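# Lift a plastic card off a box and hold it

## Task

Take the plastic card up from the top of the box and keep it motionless above the table, held between two opposite sides, with every part of it raised at least three finger-widths above the height where it rested on the box. While it is in the air, never press the card edge against edge hard enough that a real card would bend; doing so is an immediate failure. The task also fails if any hand motor still shows moving in hand_stopped_by when the scene ends.

## Robot and tools

Robot: one arm with a six-joint chain ending in a five-finger right hand. Scene frame: origin on the table top below the arm base, +z up, +y to the left when facing along +x. The base may be tilted relative to the table. Cameras: cam_high and cam_wrist, each 504x504. show_instructions returns this scene's reference image.

Hand point: a spot fixed to the palm, 0.05 m in front of it, where index pad and thumb tip meet in a pinch. Its own axes: +z along the straightened fingers (tips 0.06 to 0.07 m past the point), +y out of the palm, +x across the palm away from the thumb. On the little-finger side the hand extends 0.08 m across the palm; on the thumb side 0.02 m if the thumb is turned in front of the palm, up to 0.09 m otherwise. A wrist bracket on the little-finger side projects 0.03 m beyond the point along +y and 0.11 m across the palm and can collide with things. Rotations, especially about x or y, shift the hand point slightly.

A row is 14 numbers, each from -1 to 1, in this order: dx, dy, dz, rx, ry, rz, little, ring, middle, index, thumb_bend, thumb_turn, force_limit, speed. The first six are an offset, not an absolute pose: expressed in the hand point's own axes, measured from the hand point's measured pose at the start of the action (for a call's first action, the pose last reported in this scene). 1.0 equals 0.6 m for dx, dy, dz and 180 degrees for rx, ry, rz, which together form one rotation vector. Every row in an action is relative to that same start pose, not to the preceding row. Finger values are absolute targets: +1 straight/open, -1 curled into the palm; thumb_bend +1 straight, -1 fully bent; thumb_turn +1 beside the palm, -1 opposite the fingers. A pinch is roughly index -0.22, thumb_bend -0.75, thumb_turn -0.57. force_limit maps -1..+1 to about 0..10 N at a fingertip (0..15 N for the two thumb motors) and only stops closing motion. speed maps -1..+1 from near zero to full (0.6 s for a full finger stroke); close at -0.9 or lower for a soft grip, since fast fingers overshoot the limit.

execute_actions(actions): a list of actions; each action is a list of up to 15 rows, one per 1/30 s step, and the last row repeats to fill 15 steps. An empty list just returns state and images. Per step the commanded pose is clipped to 100 mm and 16 degrees from the measured pose, so large offsets need several actions; the arm lags about 0.17 s behind commands.

move(target, speed, stop_force, blocking): target is one 14-number row whose offset is taken from the pose in the latest result that reports one. It drives the hand point along a straight line for 0.5 to 10 s (cut off at 10 s). speed is m/s, 0.002 to 0.5, default 0.25; rotation is capped at twice that in rad/s. stop_force (13 to 80 N, not usable in the first 0.2 s) ends the path when the wrist sensor feels that much extra push opposite the motion for two steps; the arm then backs to where it was two steps earlier. It is measured along the start axes, so don't rely on it for turning moves, and omit it when moving away from something you press. Fast contact can still fault. blocking=false returns after 0.5 s while the arm continues; it cannot be combined with stop_force, and other motion commands are refused until the move's end is seen via wait. The result adds a move: line with the ending (done, contact, held, off_target, moving, fault) and limits (paced: pose clipped; held: a check blocked steps).

wait(seconds): 0 to 10, holds the last command. stop(): brakes a running move. zoom_image(camera, region): region [x0, y0, x1, y1] in pixels, at most 504 by 504. finished_scene(scene): pass the current scene number; irreversible, and the goal must still hold afterward.

Results: end_effector_position (m) and end_effector_quat_wxyz in the scene frame, velocities in m/s and rad/s, Hand target, wrist force and torque in the hand point's axes (offset up to about 5.5 N, noise up to 3.4 N, saturating near 100 N; pressing on a surface reads force pointing back into the arm). hand_measured, hand_stopped_by (moving, target, force, stalled, fault) and hand_load_n follow the same six-motor order as rows. Load near zero means the grip was lost. pose unreachable means the clearance check altered the command.

Gripping: a motor starts only when its target changes by 0.01 or more, then locks on reaching target or force_limit. If blocked it reports moving for the full stroke time, then stalled, so let it settle before finishing. Resending the same values keeps the grip; to tighten, raise force_limit and send a more-closed target; to loosen, send a target more open than measured.

Avoid: the arm is stiff, so commanding even slightly past a firm contact can trip a fault (joint torque limits: pan and lift 297, elbow 135, wrists 48.6 N m; or 150 N external force), stopping the arm 10 s. Keep hard squeezes off the card's edges, don't drop it or knock anything off the table, avoid long heavy holds that overheat motors (warning at 70 °C, brake at 85 °C), and move smoothly. Loose objects may occasionally get nudged.

Each tool is called after "Request:" by a JSON object that holds its "api" and its "payload", one argument or row to a line.

## Session

Request:
{"api": "execute_actions", "payload": {
  "actions": []
}}

Scene clock: 0.00 s.
end_effector_position=(+0.4665, +0.1177, +0.2645) hand_measured=(+1.000, +1.000, +1.000, +1.000, +1.000, +1.000) hand_load_n=(+0.0, +0.0, +0.0, +0.0, +0.0, +0.0) hand_stopped_by=(target, target, target, target, target, target) hand_force_limit=0.00 hand_speed=-0.80 end_effector_quat_wxyz=(+0.050, +0.574, +0.813, +0.087) end_effector_velocity=(-0.000, +0.000, -0.001) end_effector_angular_velocity=(-0.000, +0.002, +0.000)
Joint positions: [-0.208 -1.646  2.192  0.866  1.45  -0.538]
Joint velocities: [ 0.     0.002  0.    -0.     0.    -0.   ]
Motor temperatures (°C, as the motors report them): [20 22 23 29 25 30]
Wrist force (N, on the end effector, along its own x y z axes, offset not removed): no reading
Wrist torque (N m, same axes, about the end effector's origin, offset not removed): no reading
Hand target: +0.466, +0.118, +0.265; +0.050, +0.574, +0.813, +0.087

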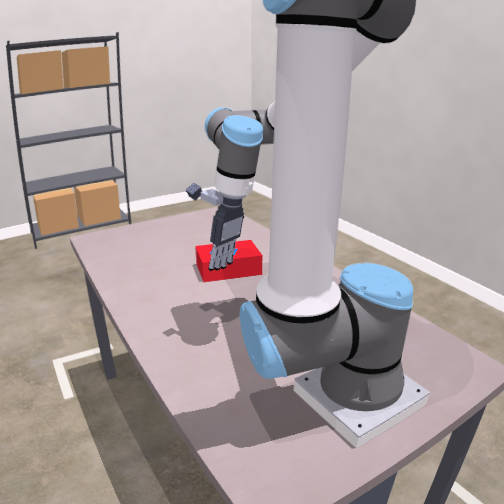

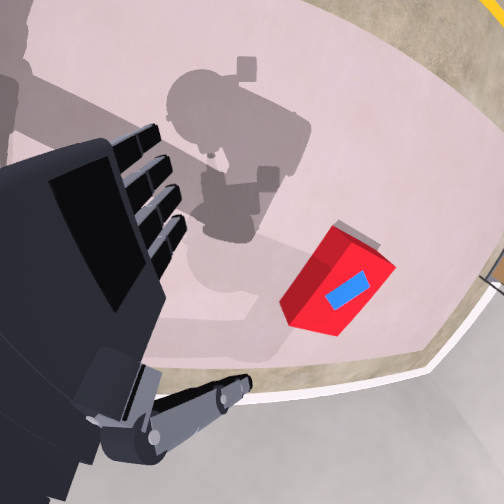

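Request:
{"api": "move", "payload": {
  "target": [-0.1,0.25,0.15,0,0,0,-1,-1,-1,0.7,-0.6,-0.57,-0.1,0],
  "speed": 0.15
}}

Scene clock: 2.77 s.
end_effector_position=(+0.6414, +0.1181, +0.2048) hand_measured=(-1.000, -1.000, -1.000, +0.700, -0.600, -0.570) hand_load_n=(+0.0, +0.0, +0.0, +0.0, +0.0, +0.0) hand_stopped_by=(target, target, target, target, target, target) hand_force_limit=-0.10 hand_speed=0.00 end_effector_quat_wxyz=(+0.050, +0.574, +0.813, +0.087) end_effector_velocity=(+0.001, -0.000, -0.000) end_effector_angular_velocity=(+0.000, -0.000, +0.000)
Joint positions: [-0.136 -1.3    1.926  0.776  1.461 -0.466]
Joint velocities: [ 0.     0.002 -0.002  0.    -0.     0.   ]
Motor temperatures (°C, as the motors report them): [20 22 23 29 25 30]
Wrist force (N, on the end effector, along its own x y z axes, offset not removed): [-1.2 -1.2 -5.3]
Wrist torque (N m, same axes, about the end effector's origin, offset not removed): [0.21 0.75 -0.23]
Hand target: +0.642, +0.118, +0.205; +0.050, +0.574, +0.813, +0.087
Off the commanded pose: 0.001 m, 0 deg.
move: done

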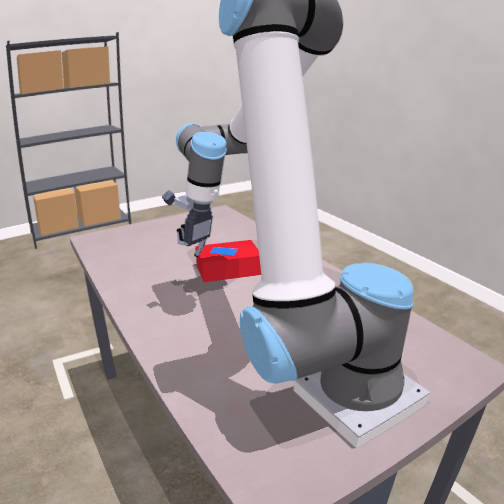

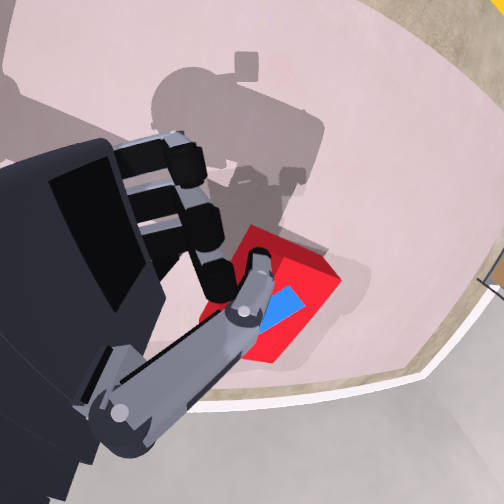

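Request:
{"api": "move", "payload": {
  "target": [0.1,0.1,0,0,0,0.6,-1,-1,-1,0.7,-0.6,-0.57,-0.1,0],
  "speed": 0.12
}}

Scene clock: 11.77 s.
end_effector_position=(+0.6766, +0.1945, +0.2178) hand_measured=(-1.000, -1.000, -1.000, +0.700, -0.600, -0.570) hand_load_n=(+0.0, +0.0, +0.0, +0.0, +0.0, +0.0) hand_stopped_by=(target, target, target, target, target, target) hand_force_limit=-0.10 hand_speed=0.00 end_effector_quat_wxyz=(-0.042, +0.995, +0.014, +0.092) end_effector_velocity=(-0.000, +0.000, -0.002) end_effector_angular_velocity=(+0.001, +0.004, -0.011)
Joint positions: [ 0.085 -1.097  1.555  0.925  1.5    1.636]
Joint velocities: [ 0.     0.003 -0.001  0.001  0.     0.011]
Motor temperatures (°C, as the motors report them): [20 22 23 29 25 30]
Wrist force (N, on the end effector, along its own x y z axes, offset not removed): [-0.5 -2.4 -5.3]
Wrist torque (N m, same axes, about the end effector's origin, offset not removed): [0.23 0.62 -0.28]
Hand target: +0.677, +0.194, +0.218; -0.042, +0.995, +0.013, +0.092
Off the commanded pose: 0.000 m, 0 deg.
move: done

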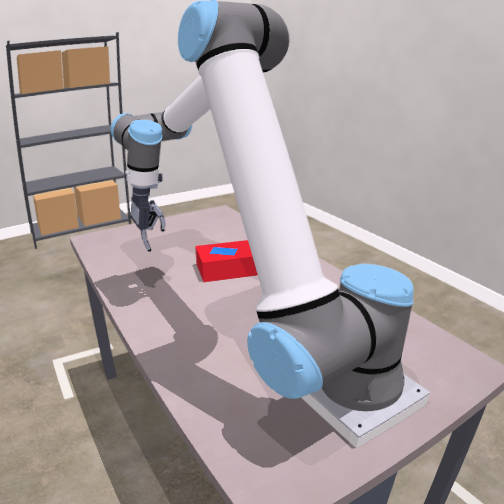

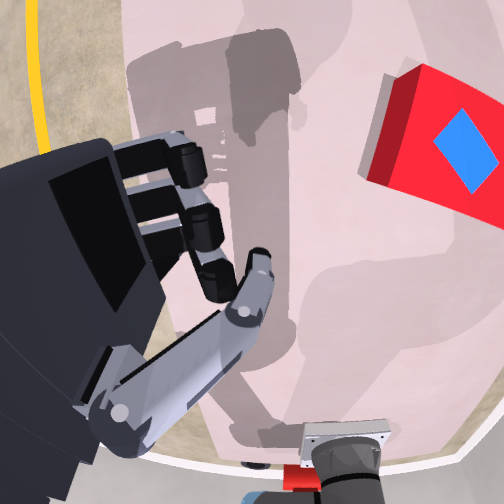

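Request:
{"api": "move", "payload": {
  "target": [0.13,0.1,0.15,0,-0.058,0,-1,-1,-1,0.7,-0.6,-0.57,-0.1,0],
  "speed": 0.1
}}

Scene clock: 14.07 s.
end_effector_position=(+0.7714, +0.1441, +0.1389) hand_measured=(-1.000, -1.000, -1.000, +0.700, -0.600, -0.570) hand_load_n=(+0.0, +0.0, +0.0, +0.0, +0.0, +0.0) hand_stopped_by=(target, target, target, target, target, target) hand_force_limit=-0.10 hand_speed=0.00 end_effector_quat_wxyz=(-0.040, +0.999, +0.018, +0.001) end_effector_velocity=(+0.001, -0.001, -0.002) end_effector_angular_velocity=(-0.000, +0.004, -0.001)
Joint positions: [ 0.01  -0.828  1.304  1.096  1.489  1.547]
Joint velocities: [-0.002  0.005 -0.004  0.003  0.    -0.001]
Motor temperatures (°C, as the motors report them): [20 22 23 29 25 30]
Wrist force (N, on the end effector, along its own x y z axes, offset not removed): [2.4 -0.2 -1.1]
Wrist torque (N m, same axes, about the end effector's origin, offset not removed): [0.21 0.10 -0.08]
Hand target: +0.771, +0.144, +0.139; -0.040, +0.999, +0.018, +0.001
Off the commanded pose: 0.000 m, 0 deg.
move: done

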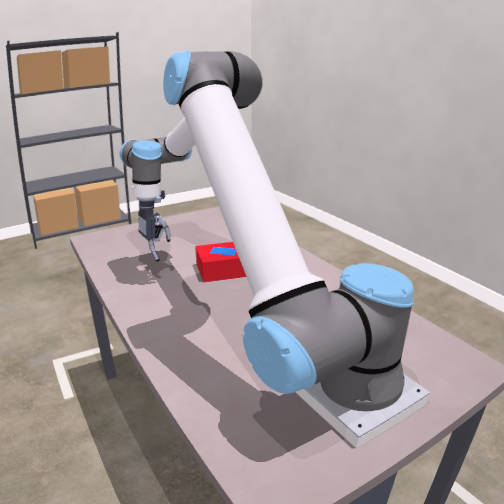

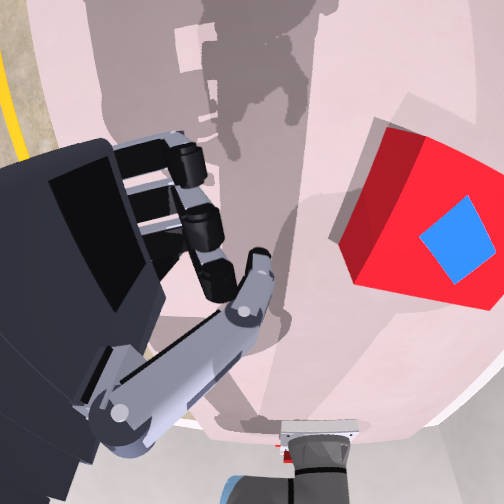

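Request:
{"api": "move", "payload": {
  "target": [0.03,0.08,0.05,0,0,0.14,-1,-1,-1,0.7,-0.6,-0.57,-0.1,0],
  "speed": 0.08
}}

Scene clock: 17.80 s.
end_effector_position=(+0.7910, +0.0994, +0.1051) hand_measured=(-1.000, -1.000, -1.000, +0.700, -0.600, -0.570) hand_load_n=(+0.0, +0.0, +0.0, +0.0, +0.0, +0.0) hand_stopped_by=(target, target, target, target, target, target) hand_force_limit=-0.10 hand_speed=0.00 end_effector_quat_wxyz=(-0.039, +0.979, -0.200, -0.008) end_effector_velocity=(+0.001, -0.001, -0.000) end_effector_angular_velocity=(-0.000, +0.000, -0.011)
Joint positions: [-0.065 -0.752  1.234  1.095  1.49   1.911]
Joint velocities: [-0.002  0.002 -0.003  0.     0.     0.009]
Motor temperatures (°C, as the motors report them): [20 22 23 29 25 30]
Wrist force (N, on the end effector, along its own x y z axes, offset not removed): [0.5 -1.9 -4.7]
Wrist torque (N m, same axes, about the end effector's origin, offset not removed): [0.29 0.50 -0.27]
Hand target: +0.791, +0.099, +0.105; -0.039, +0.979, -0.201, -0.008
Off the commanded pose: 0.000 m, 0 deg.
move: done

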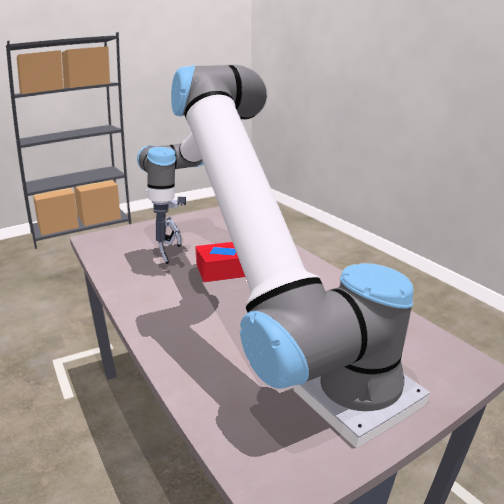

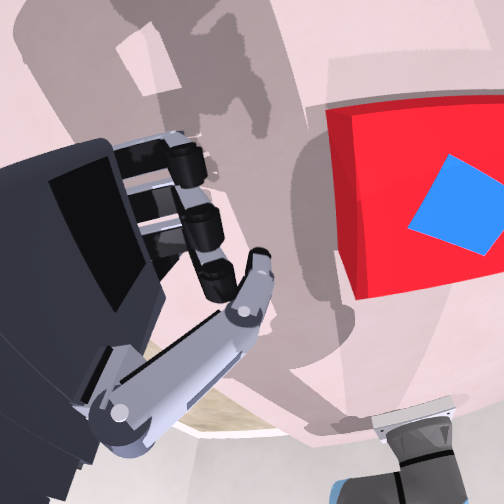

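Request:
{"api": "move", "payload": {
  "target": [0.05,0.12,0.03,0,0,0,-1,-1,-1,1,-0.6,-0.57,-0.1,0],
  "speed": 0.05
}}

Scene clock: 20.43 s.
end_effector_position=(+0.7904, +0.0232, +0.0809) hand_measured=(-1.000, -1.000, -1.000, +1.000, -0.600, -0.570) hand_load_n=(+0.0, +0.0, +0.0, +0.0, +0.0, +0.0) hand_stopped_by=(target, target, target, target, target, target) hand_force_limit=-0.10 hand_speed=0.00 end_effector_quat_wxyz=(-0.039, +0.979, -0.200, -0.008) end_effector_velocity=(+0.000, -0.001, -0.000) end_effector_angular_velocity=(+0.000, -0.001, +0.001)
Joint positions: [-0.156 -0.744  1.268  1.06   1.491  1.819]
Joint velocities: [-0.001 -0.     0.    -0.001 -0.001 -0.002]
Motor temperatures (°C, as the motors report them): [20 22 23 29 25 30]
Wrist force (N, on the end effector, along its own x y z axes, offset not removed): [-1.1 -0.5 -3.0]
Wrist torque (N m, same axes, about the end effector's origin, offset not removed): [0.26 0.65 -0.24]
Hand target: +0.790, +0.023, +0.081; -0.039, +0.979, -0.200, -0.008
Off the commanded pose: 0.000 m, 0 deg.
move: done

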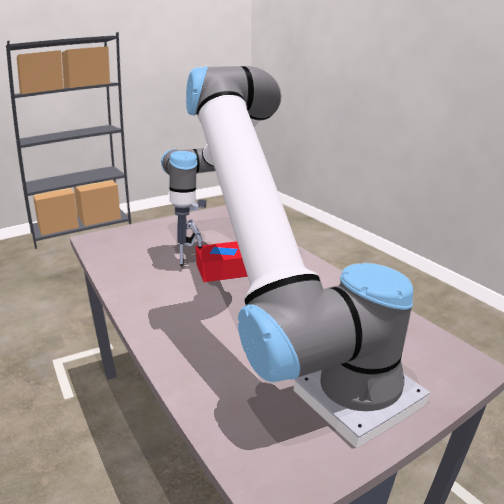

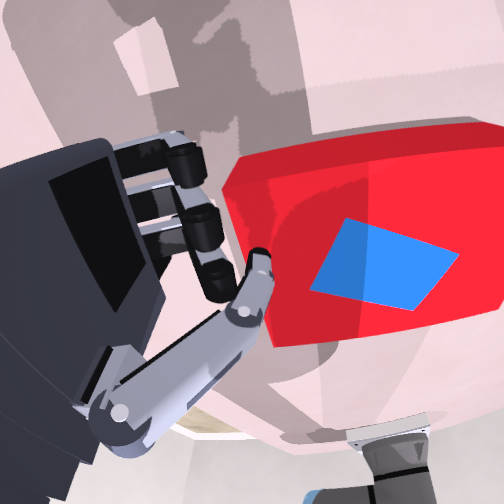

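Request:
{"api": "execute_actions", "payload": {
  "actions": [
    [[0,0,-0.02,0,0,0,-1,-1,-1,-1,-0.6,-0.57,-0.1,0]],
    [[0,0,0,0,0,0,-1,-1,-1,-1,-0.6,-0.57,-0.1,0]],
    [[0,0,0,0,0,0,-1,-1,-1,-1,-0.6,-0.57,-0.1,0]]
  ]
}}

Request:
{"api": "move", "payload": {
  "target": [0,0.1,0,0,0,0,-1,-1,-1,-1,-0.6,-0.57,-0.1,0],
  "speed": 0.05
}}

Scene clock: 22.53 s.
end_effector_position=(+0.7904, +0.0222, +0.0928) hand_measured=(-1.000, -1.000, -1.000, +0.230, -0.600, -0.570) hand_load_n=(+0.0, +0.0, +0.0, +0.0, +0.0, +0.0) hand_stopped_by=(target, target, target, force, target, target) hand_force_limit=-0.10 hand_speed=0.00 end_effector_quat_wxyz=(-0.039, +0.979, -0.200, -0.008) end_effector_velocity=(-0.000, +0.000, +0.001) end_effector_angular_velocity=(+0.000, -0.001, +0.000)
Joint positions: [-0.157 -0.754  1.263  1.075  1.491  1.818]
Joint velocities: [ 0.    -0.001  0.     0.    -0.     0.   ]
Motor temperatures (°C, as the motors report them): [20 22 23 29 25 30]
Wrist force (N, on the end effector, along its own x y z axes, offset not removed): [0.8 -3.2 -2.4]
Wrist torque (N m, same axes, about the end effector's origin, offset not removed): [-0.27 0.33 -0.27]
Hand target: +0.790, +0.022, +0.093; -0.039, +0.979, -0.200, -0.008
Off the commanded pose: 0.000 m, 0 deg.

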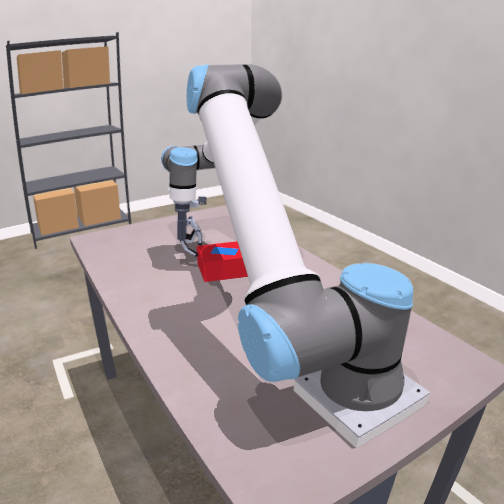

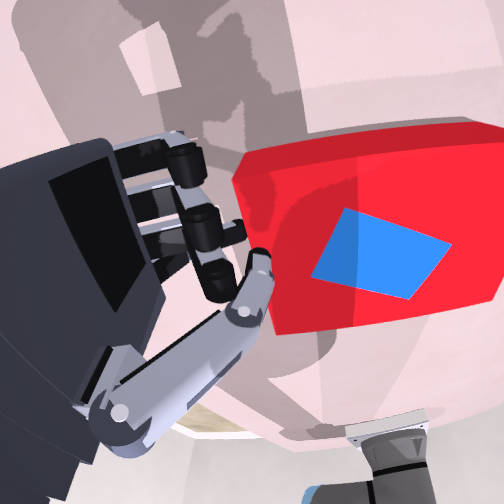

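Scene clock: 24.10 s.
end_effector_position=(+0.7670, -0.0327, +0.0884) hand_measured=(-1.000, -1.000, -1.000, +0.230, -0.600, -0.570) hand_load_n=(+0.0, +0.0, +0.0, +0.5, +0.0, +0.0) hand_stopped_by=(target, target, target, force, target, target) hand_force_limit=-0.10 hand_speed=0.00 end_effector_quat_wxyz=(-0.039, +0.979, -0.200, -0.008) end_effector_velocity=(-0.001, -0.001, -0.002) end_effector_angular_velocity=(+0.001, +0.002, +0.000)
Joint positions: [-0.229 -0.786  1.335  1.042  1.493  1.746]
Joint velocities: [-0.002  0.002  0.002 -0.001  0.    -0.002]
Motor temperatures (°C, as the motors report them): [20 22 23 29 25 30]
Wrist force (N, on the end effector, along its own x y z axes, offset not removed): [0.4 -4.4 -6.3]
Wrist torque (N m, same axes, about the end effector's origin, offset not removed): [0.36 0.56 -0.26]
Hand target: +0.767, -0.033, +0.088; -0.039, +0.979, -0.200, -0.008
Off the commanded pose: 0.000 m, 0 deg.
move: done

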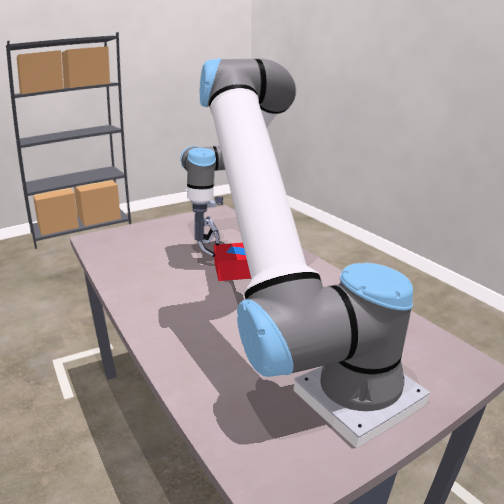

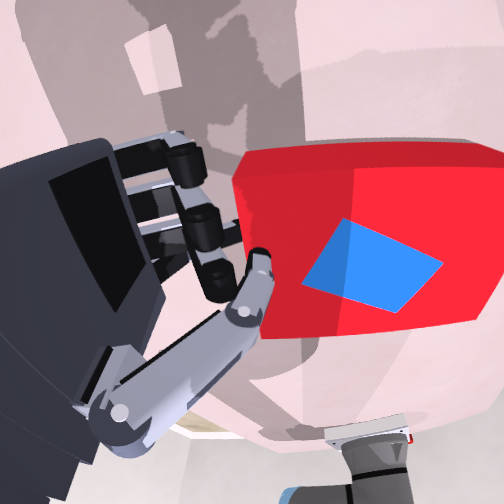

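Request:
{"api": "move", "payload": {
  "target": [0,-0.04,-0.06,0,0,0,-1,-1,-1,0.23,-0.6,-0.57,-0.1,0],
  "speed": 0.05
}}

Request:
{"api": "execute_actions", "payload": {
  "actions": [
    [[0,0,0,0,0,0,-1,-1,-1,-1,-0.6,-0.57,0,0]],
    [[0,0,0,0,0,0,-1,-1,-1,-1,-0.6,-0.57,0,0]]
  ]
}}

Request:
{"api": "move", "payload": {
  "target": [0,0.14,0.04,0,0,0,-1,-1,-1,-1,-0.6,-0.57,0,0],
  "speed": 0.05
}}

Scene clock: 25.83 s.
end_effector_position=(+0.7764, -0.0136, +0.1259) hand_measured=(-1.000, -1.000, -1.000, +0.230, -0.600, -0.570) hand_load_n=(+0.0, +0.0, +0.0, +0.0, +0.0, +0.0) hand_stopped_by=(target, target, target, target, target, target) hand_force_limit=-0.10 hand_speed=0.00 end_effector_quat_wxyz=(-0.039, +0.979, -0.200, -0.008) end_effector_velocity=(+0.000, +0.001, +0.002) end_effector_angular_velocity=(-0.000, -0.000, -0.000)
Joint positions: [-0.204 -0.803  1.291  1.1    1.492  1.772]
Joint velocities: [ 0.001 -0.001 -0.002  0.003 -0.     0.001]
Motor temperatures (°C, as the motors report them): [20 22 23 29 25 30]
Wrist force (N, on the end effector, along its own x y z axes, offset not removed): [1.2 -1.5 -4.0]
Wrist torque (N m, same axes, about the end effector's origin, offset not removed): [0.17 0.32 -0.14]
Hand target: +0.776, -0.014, +0.126; -0.039, +0.979, -0.200, -0.008
Off the commanded pose: 0.000 m, 0 deg.
move: done

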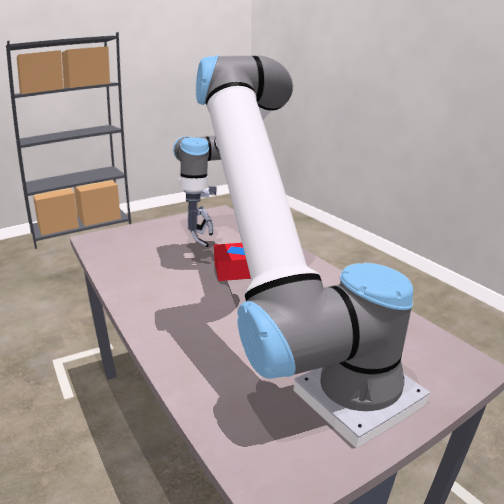

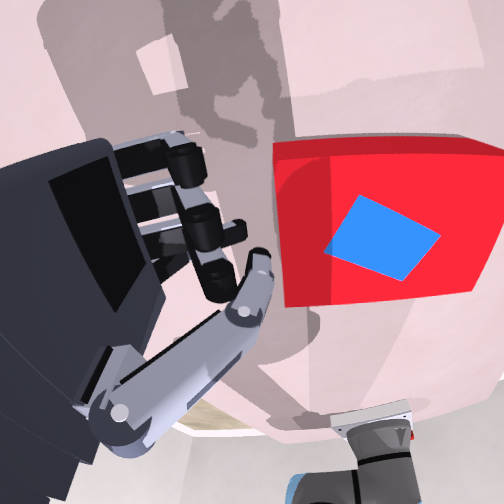

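Scene clock: 26.83 s.
end_effector_position=(+0.7764, -0.0136, +0.1259) hand_measured=(-1.000, -1.000, -1.000, -0.256, -0.600, -0.570) hand_load_n=(+0.0, +0.0, +0.0, +12.5, +1.5, -0.5) hand_stopped_by=(target, target, target, force, target, target) hand_force_limit=0.00 hand_speed=0.00 end_effector_quat_wxyz=(-0.039, +0.979, -0.200, -0.008) end_effector_velocity=(+0.000, +0.000, +0.000) end_effector_angular_velocity=(-0.000, -0.001, +0.000)
Joint positions: [-0.204 -0.803  1.291  1.101  1.492  1.772]
Joint velocities: [ 0.    -0.001  0.    -0.    -0.    -0.   ]
Motor temperatures (°C, as the motors report them): [20 22 23 29 25 30]
Wrist force (N, on the end effector, along its own x y z axes, offset not removed): [2.6 -1.7 -3.5]
Wrist torque (N m, same axes, about the end effector's origin, offset not removed): [0.07 0.15 -0.15]
Hand target: +0.776, -0.014, +0.126; -0.039, +0.979, -0.200, -0.008
Off the commanded pose: 0.000 m, 0 deg.

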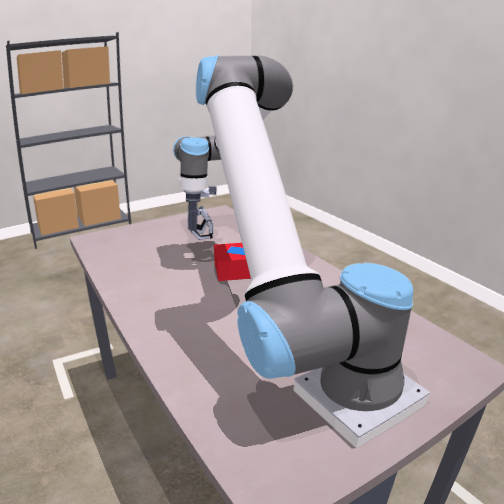

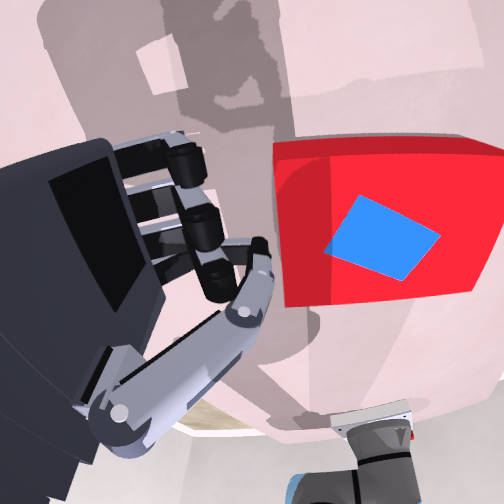

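Scene clock: 28.97 s.
end_effector_position=(+0.7435, -0.0887, +0.0959) hand_measured=(-1.000, -1.000, -1.000, -0.256, -0.600, -0.570) hand_load_n=(+0.0, +0.0, +0.0, +12.5, +1.5, -0.5) hand_stopped_by=(target, target, target, force, target, target) hand_force_limit=0.00 hand_speed=0.00 end_effector_quat_wxyz=(-0.039, +0.979, -0.200, -0.008) end_effector_velocity=(-0.001, -0.001, -0.002) end_effector_angular_velocity=(+0.000, +0.002, +0.000)
Joint positions: [-0.305 -0.822  1.388  1.03   1.495  1.67 ]
Joint velocities: [-0.002  0.001  0.003 -0.001  0.    -0.002]
Motor temperatures (°C, as the motors report them): [20 22 23 29 25 30]
Wrist force (N, on the end effector, along its own x y z axes, offset not removed): [0.2 -0.7 -2.0]
Wrist torque (N m, same axes, about the end effector's origin, offset not removed): [0.15 0.42 -0.18]
Hand target: +0.743, -0.089, +0.096; -0.039, +0.979, -0.200, -0.008
Off the commanded pose: 0.000 m, 0 deg.
move: done

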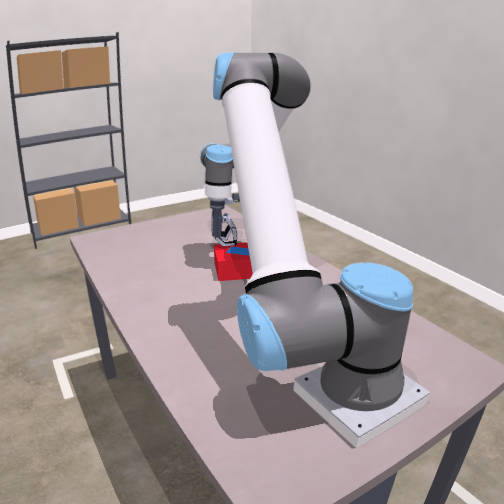

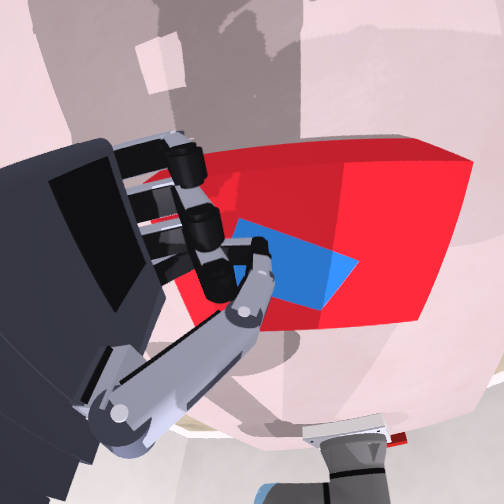

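Request:
{"api": "move", "payload": {
  "target": [0,0.01,0.06,0,0,0,-1,-1,-1,-1,-0.6,-0.57,0,0],
  "speed": 0.005,
  "stop_force": 13
}}

Request:
{"api": "move", "payload": {
  "target": [0,-0.06,0.004,0,0,0,-1,-1,-1,-1,-0.6,-0.57,0,0],
  "speed": 0.012
}}

Scene clock: 32.10 s.
end_effector_position=(+0.7428, -0.0895, +0.0861) hand_measured=(-1.000, -1.000, -1.000, -0.256, -0.600, -0.570) hand_load_n=(+0.0, +0.0, +0.0, +11.0, +1.5, -0.5) hand_stopped_by=(target, target, target, force, target, target) hand_force_limit=0.00 hand_speed=0.00 end_effector_quat_wxyz=(-0.039, +0.979, -0.200, -0.008) end_effector_velocity=(-0.001, +0.000, +0.001) end_effector_angular_velocity=(+0.001, +0.001, -0.000)
Joint positions: [-0.307 -0.814  1.394  1.016  1.495  1.668]
Joint velocities: [-0.    -0.001  0.001  0.001 -0.     0.   ]
Motor temperatures (°C, as the motors report them): [20 22 23 29 25 30]
Wrist force (N, on the end effector, along its own x y z axes, offset not removed): [0.0 -6.2 -22.5]
Wrist torque (N m, same axes, about the end effector's origin, offset not removed): [0.78 0.55 -0.21]
Hand target: +0.743, -0.089, +0.086; -0.039, +0.979, -0.200, -0.008
Off the commanded pose: 0.027 m, 0 deg.
move: contact

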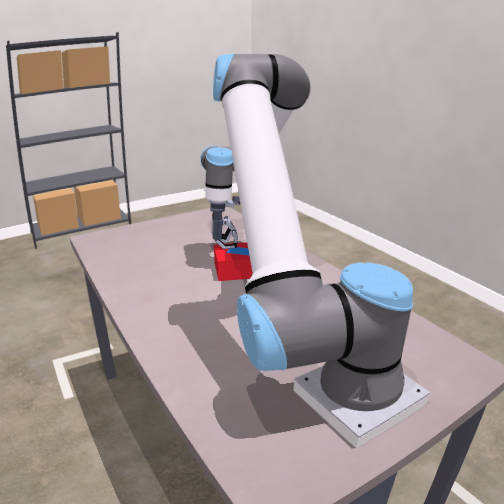

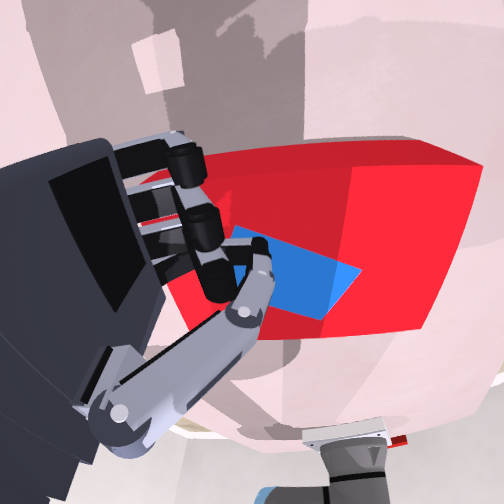

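Scene clock: 35.33 s.
end_effector_position=(+0.7568, -0.0564, +0.0863) hand_measured=(-1.000, -1.000, -1.000, -0.256, -0.598, -0.570) hand_load_n=(+0.0, +0.0, +0.0, +11.0, +1.5, -0.5) hand_stopped_by=(target, target, target, force, target, target) hand_force_limit=0.00 hand_speed=0.00 end_effector_quat_wxyz=(-0.039, +0.979, -0.200, -0.008) end_effector_velocity=(+0.001, +0.002, +0.000) end_effector_angular_velocity=(-0.000, +0.000, +0.000)
Joint positions: [-0.261 -0.798  1.362  1.029  1.493  1.714]
Joint velocities: [ 0.002  0.    -0.001  0.001  0.     0.002]
Motor temperatures (°C, as the motors report them): [20 22 23 29 25 30]
Wrist force (N, on the end effector, along its own x y z axes, offset not removed): [1.1 2.0 -13.2]
Wrist torque (N m, same axes, about the end effector's origin, offset not removed): [0.20 0.26 -0.22]
Hand target: +0.757, -0.056, +0.086; -0.039, +0.979, -0.200, -0.008
Off the commanded pose: 0.000 m, 0 deg.
move: done

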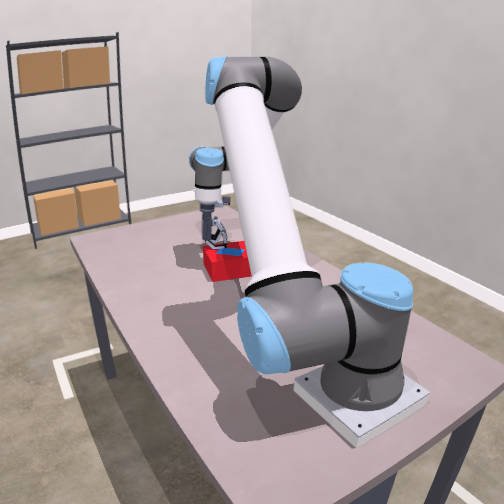

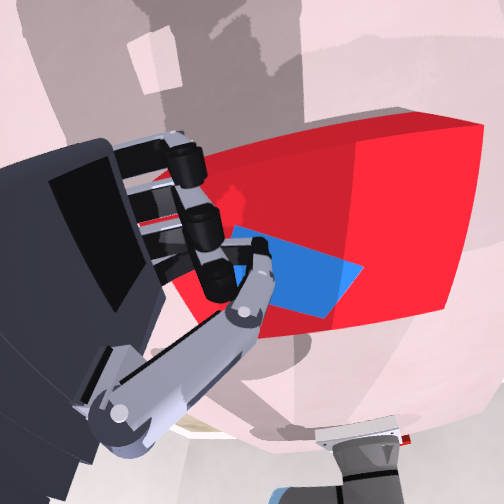

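Request:
{"api": "execute_actions", "payload": {
  "actions": [
    [[0,0,-0.04,0,0,0,-1,-1,-1,-0.2,-0.6,0.5,0,0]],
    [[0,0,0,0,0,0,-1,-1,-1,-0.2,-0.6,0.5,0,0]],
    [[0,0,0,0,0,0,-1,-1,-1,-1,-0.6,0.5,0,0]],
    [[0,0,0,0,0,0,-1,-1,-1,-1,-0.6,0.5,0,0]],
    [[0,0.02,0,0,0,0,-1,-1,-1,-1,-0.6,-0.57,0,0]],
    [[0,0,0,0,0,0,-1,-1,-1,-1,-0.6,-0.57,0,0]]
  ]
}}

Scene clock: 39.23 s.
end_effector_position=(+0.7522, -0.0692, +0.1092) hand_measured=(-1.000, -1.000, -1.000, -1.000, -0.600, -0.064) hand_load_n=(+0.0, +0.0, +0.0, +1.0, +1.0, +9.5) hand_stopped_by=(target, target, target, target, target, force) hand_force_limit=0.00 hand_speed=0.00 end_effector_quat_wxyz=(-0.039, +0.979, -0.200, -0.008) end_effector_velocity=(+0.000, +0.000, +0.000) end_effector_angular_velocity=(-0.000, -0.001, +0.001)
Joint positions: [-0.278 -0.823  1.363  1.055  1.494  1.697]
Joint velocities: [ 0.001  0.    -0.001  0.    -0.     0.   ]
Motor temperatures (°C, as the motors report them): [20 22 23 29 25 30]
Wrist force (N, on the end effector, along its own x y z axes, offset not removed): [0.8 -3.2 -4.2]
Wrist torque (N m, same axes, about the end effector's origin, offset not removed): [-0.03 0.42 -0.24]
Hand target: +0.752, -0.069, +0.109; -0.039, +0.979, -0.200, -0.008
Off the commanded pose: 0.000 m, 0 deg.

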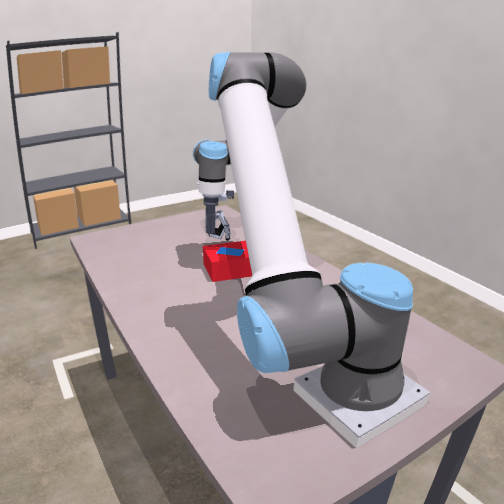

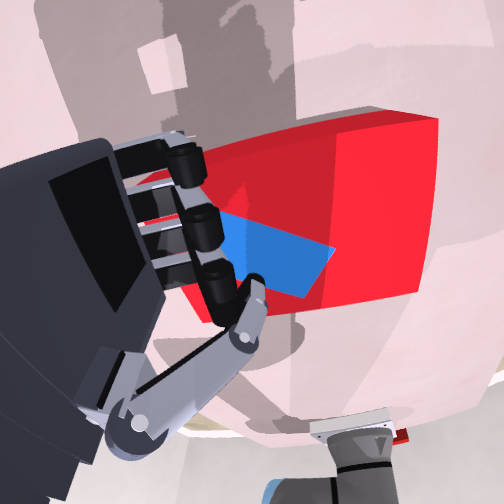

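Request:
{"api": "execute_actions", "payload": {
  "actions": [
    [[0.008,0,0,0,0,0,-1,-1,-1,-1,0.0,0.0,0,0]],
    [[0,0,0,0,0,0,-1,-1,-1,-1,0.0,0.0,0,0]]
  ]
}}

Request:
{"api": "move", "payload": {
  "target": [0,0,0.08,0,0,0,-1,-1,-1,-1,0,0,0,0],
  "speed": 0.005,
  "stop_force": 13
}}

Request:
{"api": "move", "payload": {
  "target": [0,-0.05,0.005,0,0,0,-1,-1,-1,-1,0,0,0,0],
  "speed": 0.012
}}

Scene clock: 41.07 s.
end_effector_position=(+0.7566, -0.0711, +0.1090) hand_measured=(-1.000, -1.000, -1.000, -1.000, +0.000, +0.000) hand_load_n=(+0.0, +0.0, +0.0, +0.0, +0.0, +0.0) hand_stopped_by=(target, target, target, target, target, target) hand_force_limit=0.00 hand_speed=0.00 end_effector_quat_wxyz=(-0.039, +0.979, -0.200, -0.008) end_effector_velocity=(-0.000, -0.001, -0.001) end_effector_angular_velocity=(+0.001, +0.001, -0.001)
Joint positions: [-0.279 -0.816  1.351  1.06   1.494  1.696]
Joint velocities: [-0.001  0.001 -0.     0.    -0.    -0.   ]
Motor temperatures (°C, as the motors report them): [20 22 23 29 25 30]
Wrist force (N, on the end effector, along its own x y z axes, offset not removed): [-0.6 -3.4 -3.9]
Wrist torque (N m, same axes, about the end effector's origin, offset not removed): [-0.06 0.57 -0.32]
Hand target: +0.757, -0.071, +0.109; -0.039, +0.979, -0.200, -0.008
Off the commanded pose: 0.000 m, 0 deg.

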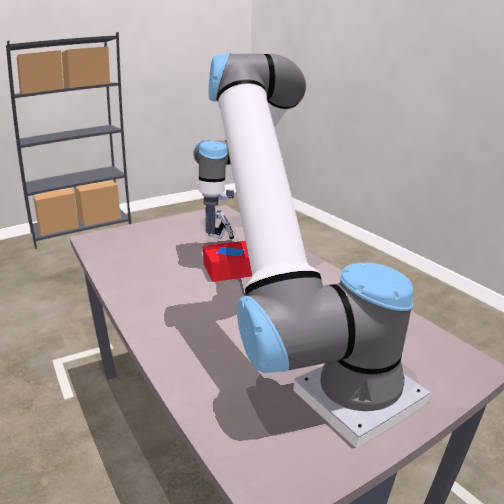

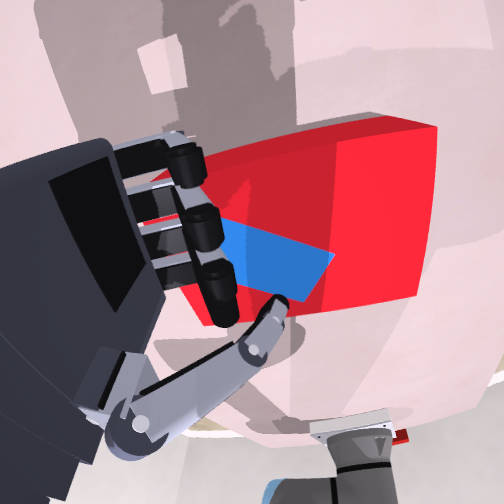

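Scene clock: 48.70 s.
end_effector_position=(+0.7565, -0.0681, +0.0729) hand_measured=(-1.000, -1.000, -1.000, -1.000, +0.000, +0.000) hand_load_n=(+0.0, -4.0, -1.5, +0.0, +0.0, +0.0) hand_stopped_by=(target, target, target, target, target, target) hand_force_limit=0.00 hand_speed=0.00 end_effector_quat_wxyz=(-0.039, +0.979, -0.200, -0.008) end_effector_velocity=(-0.000, +0.001, +0.001) end_effector_angular_velocity=(+0.000, +0.001, +0.001)
Joint positions: [-0.276 -0.785  1.366  1.013  1.494  1.7  ]
Joint velocities: [ 0.001 -0.001 -0.     0.002 -0.     0.   ]
Motor temperatures (°C, as the motors report them): [20 22 23 29 25 30]
Wrist force (N, on the end effector, along its own x y z axes, offset not removed): [0.5 -1.2 -25.6]
Wrist torque (N m, same axes, about the end effector's origin, offset not removed): [0.91 1.07 -0.21]
Hand target: +0.757, -0.068, +0.073; -0.039, +0.979, -0.200, -0.008
Off the commanded pose: 0.012 m, 0 deg.
move: contact

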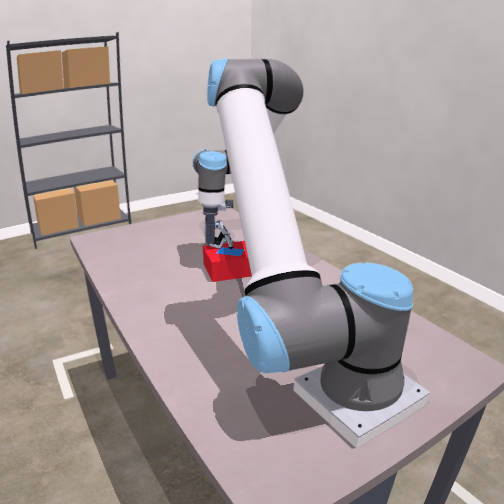

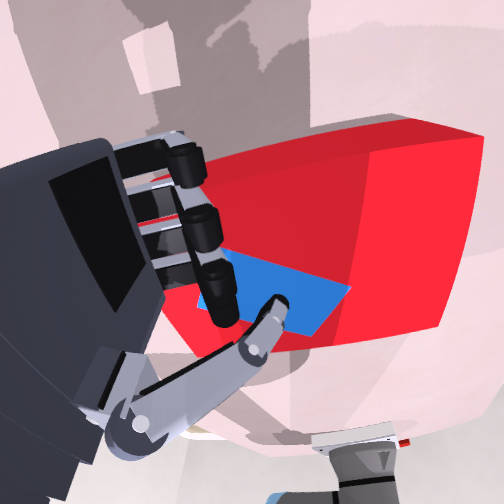

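Scene clock: 51.43 s.
end_effector_position=(+0.7682, -0.0405, +0.0721) hand_measured=(-1.000, -1.000, -1.000, -1.000, +0.000, +0.000) hand_load_n=(+0.0, -7.5, -6.5, -1.5, +0.0, +0.0) hand_stopped_by=(target, target, target, target, target, target) hand_force_limit=0.00 hand_speed=0.00 end_effector_quat_wxyz=(-0.039, +0.979, -0.200, -0.008) end_effector_velocity=(+0.000, +0.001, -0.000) end_effector_angular_velocity=(+0.000, +0.001, -0.001)
Joint positions: [-0.238 -0.769  1.337  1.023  1.493  1.737]
Joint velocities: [ 0.002  0.001 -0.002  0.001  0.     0.002]
Motor temperatures (°C, as the motors report them): [20 22 23 29 25 30]
Wrist force (N, on the end effector, along its own x y z axes, offset not removed): [-2.1 11.6 -54.0]
Wrist torque (N m, same axes, about the end effector's origin, offset not removed): [1.49 1.84 -0.18]
Hand target: +0.768, -0.040, +0.072; -0.039, +0.979, -0.200, -0.008
Off the commanded pose: 0.000 m, 0 deg.
move: done

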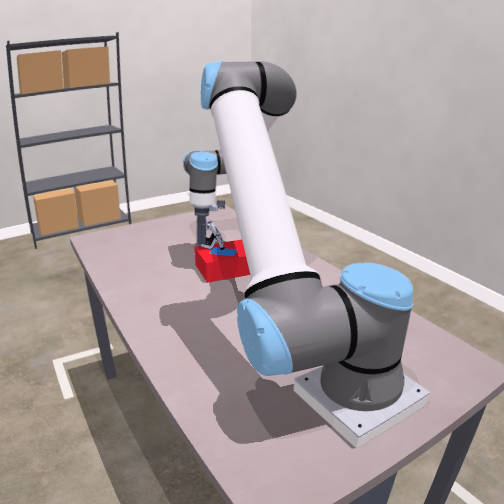

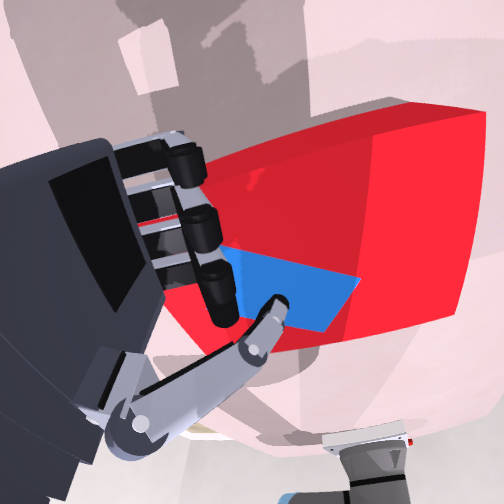

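Request:
{"api": "move", "payload": {
  "target": [0,0.03,-0.04,0.17,0,0,-1,-1,-1,-1,0,0,0,0],
  "speed": 0.03
}}

Request:
{"api": "move", "payload": {
  "target": [0,0.04,0.07,0,0,0,-1,-1,-1,-1,0,0,0,0],
  "speed": 0.005,
  "stop_force": 13
}}

Scene clock: 61.23 s.
end_effector_position=(+0.7611, -0.0591, +0.0945) hand_measured=(-1.000, -1.000, -1.000, -1.000, +0.000, +0.000) hand_load_n=(+0.0, +0.0, +0.0, +0.0, +0.0, +0.0) hand_stopped_by=(target, target, target, target, target, target) hand_force_limit=0.00 hand_speed=0.00 end_effector_quat_wxyz=(-0.295, +0.934, -0.195, +0.045) end_effector_velocity=(-0.000, -0.001, +0.001) end_effector_angular_velocity=(+0.008, -0.004, -0.001)
Joint positions: [-0.447 -0.833  1.458  1.01   0.967  1.518]
Joint velocities: [-0.005 -0.     0.002  0.001 -0.009 -0.005]
Motor temperatures (°C, as the motors report them): [20 22 23 29 25 30]
Wrist force (N, on the end effector, along its own x y z axes, offset not removed): [0.1 -3.8 -6.8]
Wrist torque (N m, same axes, about the end effector's origin, offset not removed): [-0.05 0.68 -0.39]
Hand target: +0.761, -0.059, +0.095; -0.295, +0.934, -0.195, +0.045
Off the commanded pose: 0.000 m, 0 deg.
move: done

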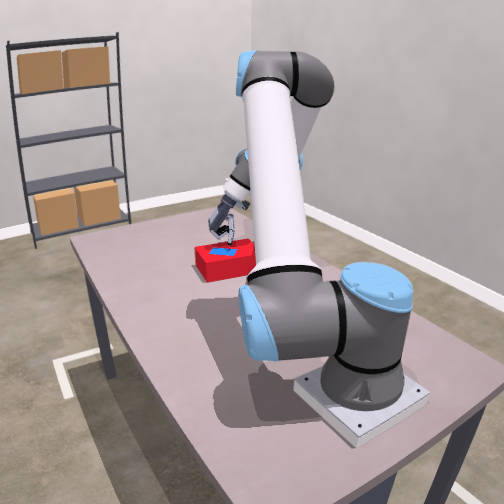

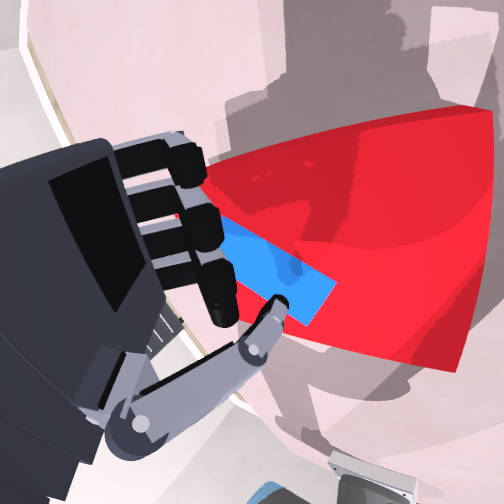

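Scene clock: 65.57 s.
end_effector_position=(+0.7612, -0.0572, +0.0747) hand_measured=(-1.000, -1.000, -1.000, -1.000, +0.000, +0.000) hand_load_n=(+0.0, +0.0, +0.0, +0.0, +0.5, +1.0) hand_stopped_by=(target, target, target, target, target, target) hand_force_limit=0.00 hand_speed=0.00 end_effector_quat_wxyz=(-0.295, +0.934, -0.195, +0.045) end_effector_velocity=(-0.000, -0.000, +0.003) end_effector_angular_velocity=(-0.000, -0.001, -0.001)
Joint positions: [-0.445 -0.814  1.465  0.983  0.967  1.52 ]
Joint velocities: [-0.    -0.003  0.001  0.002  0.     0.   ]
Motor temperatures (°C, as the motors report them): [20 22 23 29 25 30]
Wrist force (N, on the end effector, along its own x y z axes, offset not removed): [2.5 -9.2 -18.6]
Wrist torque (N m, same axes, about the end effector's origin, offset not removed): [-0.17 0.14 -0.18]
Hand target: +0.761, -0.057, +0.075; -0.295, +0.934, -0.195, +0.045
Off the commanded pose: 0.028 m, 0 deg.
move: contact

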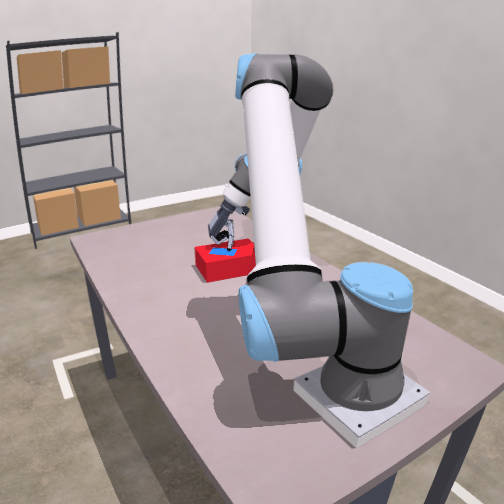

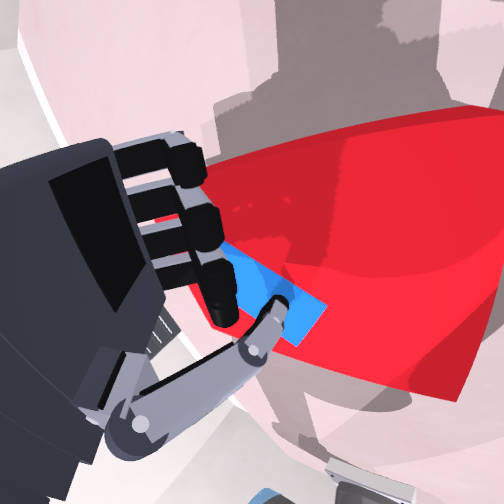

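Request:
{"api": "move", "payload": {
  "target": [0,-0.058,0.034,0,0,0,-1,-1,-1,-1,0,0,0,0],
  "speed": 0.01
}}

Scene clock: 70.60 s.
end_effector_position=(+0.7770, -0.0203, +0.0778) hand_measured=(-1.000, -1.000, -1.000, -1.000, +0.000, +0.000) hand_load_n=(+0.0, +0.0, +0.0, +0.0, +0.0, +0.0) hand_stopped_by=(target, target, target, target, target, target) hand_force_limit=0.00 hand_speed=0.00 end_effector_quat_wxyz=(-0.295, +0.934, -0.195, +0.045) end_effector_velocity=(+0.000, +0.002, +0.001) end_effector_angular_velocity=(-0.000, -0.001, +0.000)
Joint positions: [-0.392 -0.81   1.44   0.966  0.964  1.584]
Joint velocities: [ 0.002 -0.001 -0.    -0.001  0.     0.002]
Motor temperatures (°C, as the motors report them): [20 22 23 29 25 30]
Wrist force (N, on the end effector, along its own x y z axes, offset not removed): [2.2 -3.2 -3.7]
Wrist torque (N m, same axes, about the end effector's origin, offset not removed): [-0.12 0.10 -0.27]
Hand target: +0.777, -0.020, +0.078; -0.295, +0.934, -0.195, +0.045
Off the commanded pose: 0.000 m, 0 deg.
move: done

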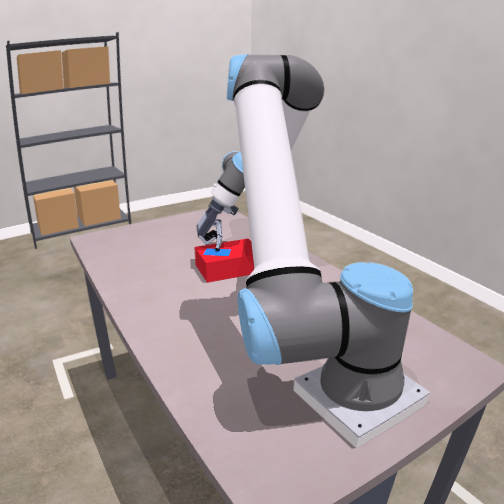

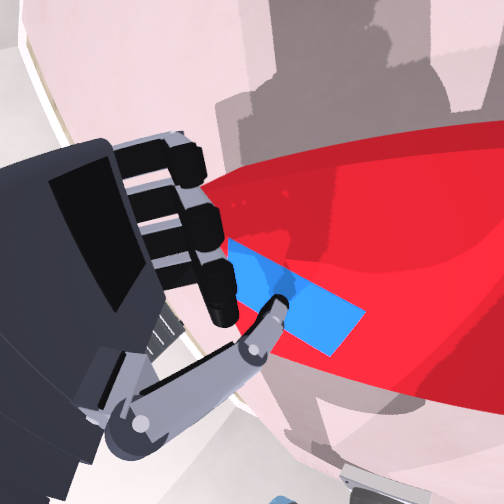

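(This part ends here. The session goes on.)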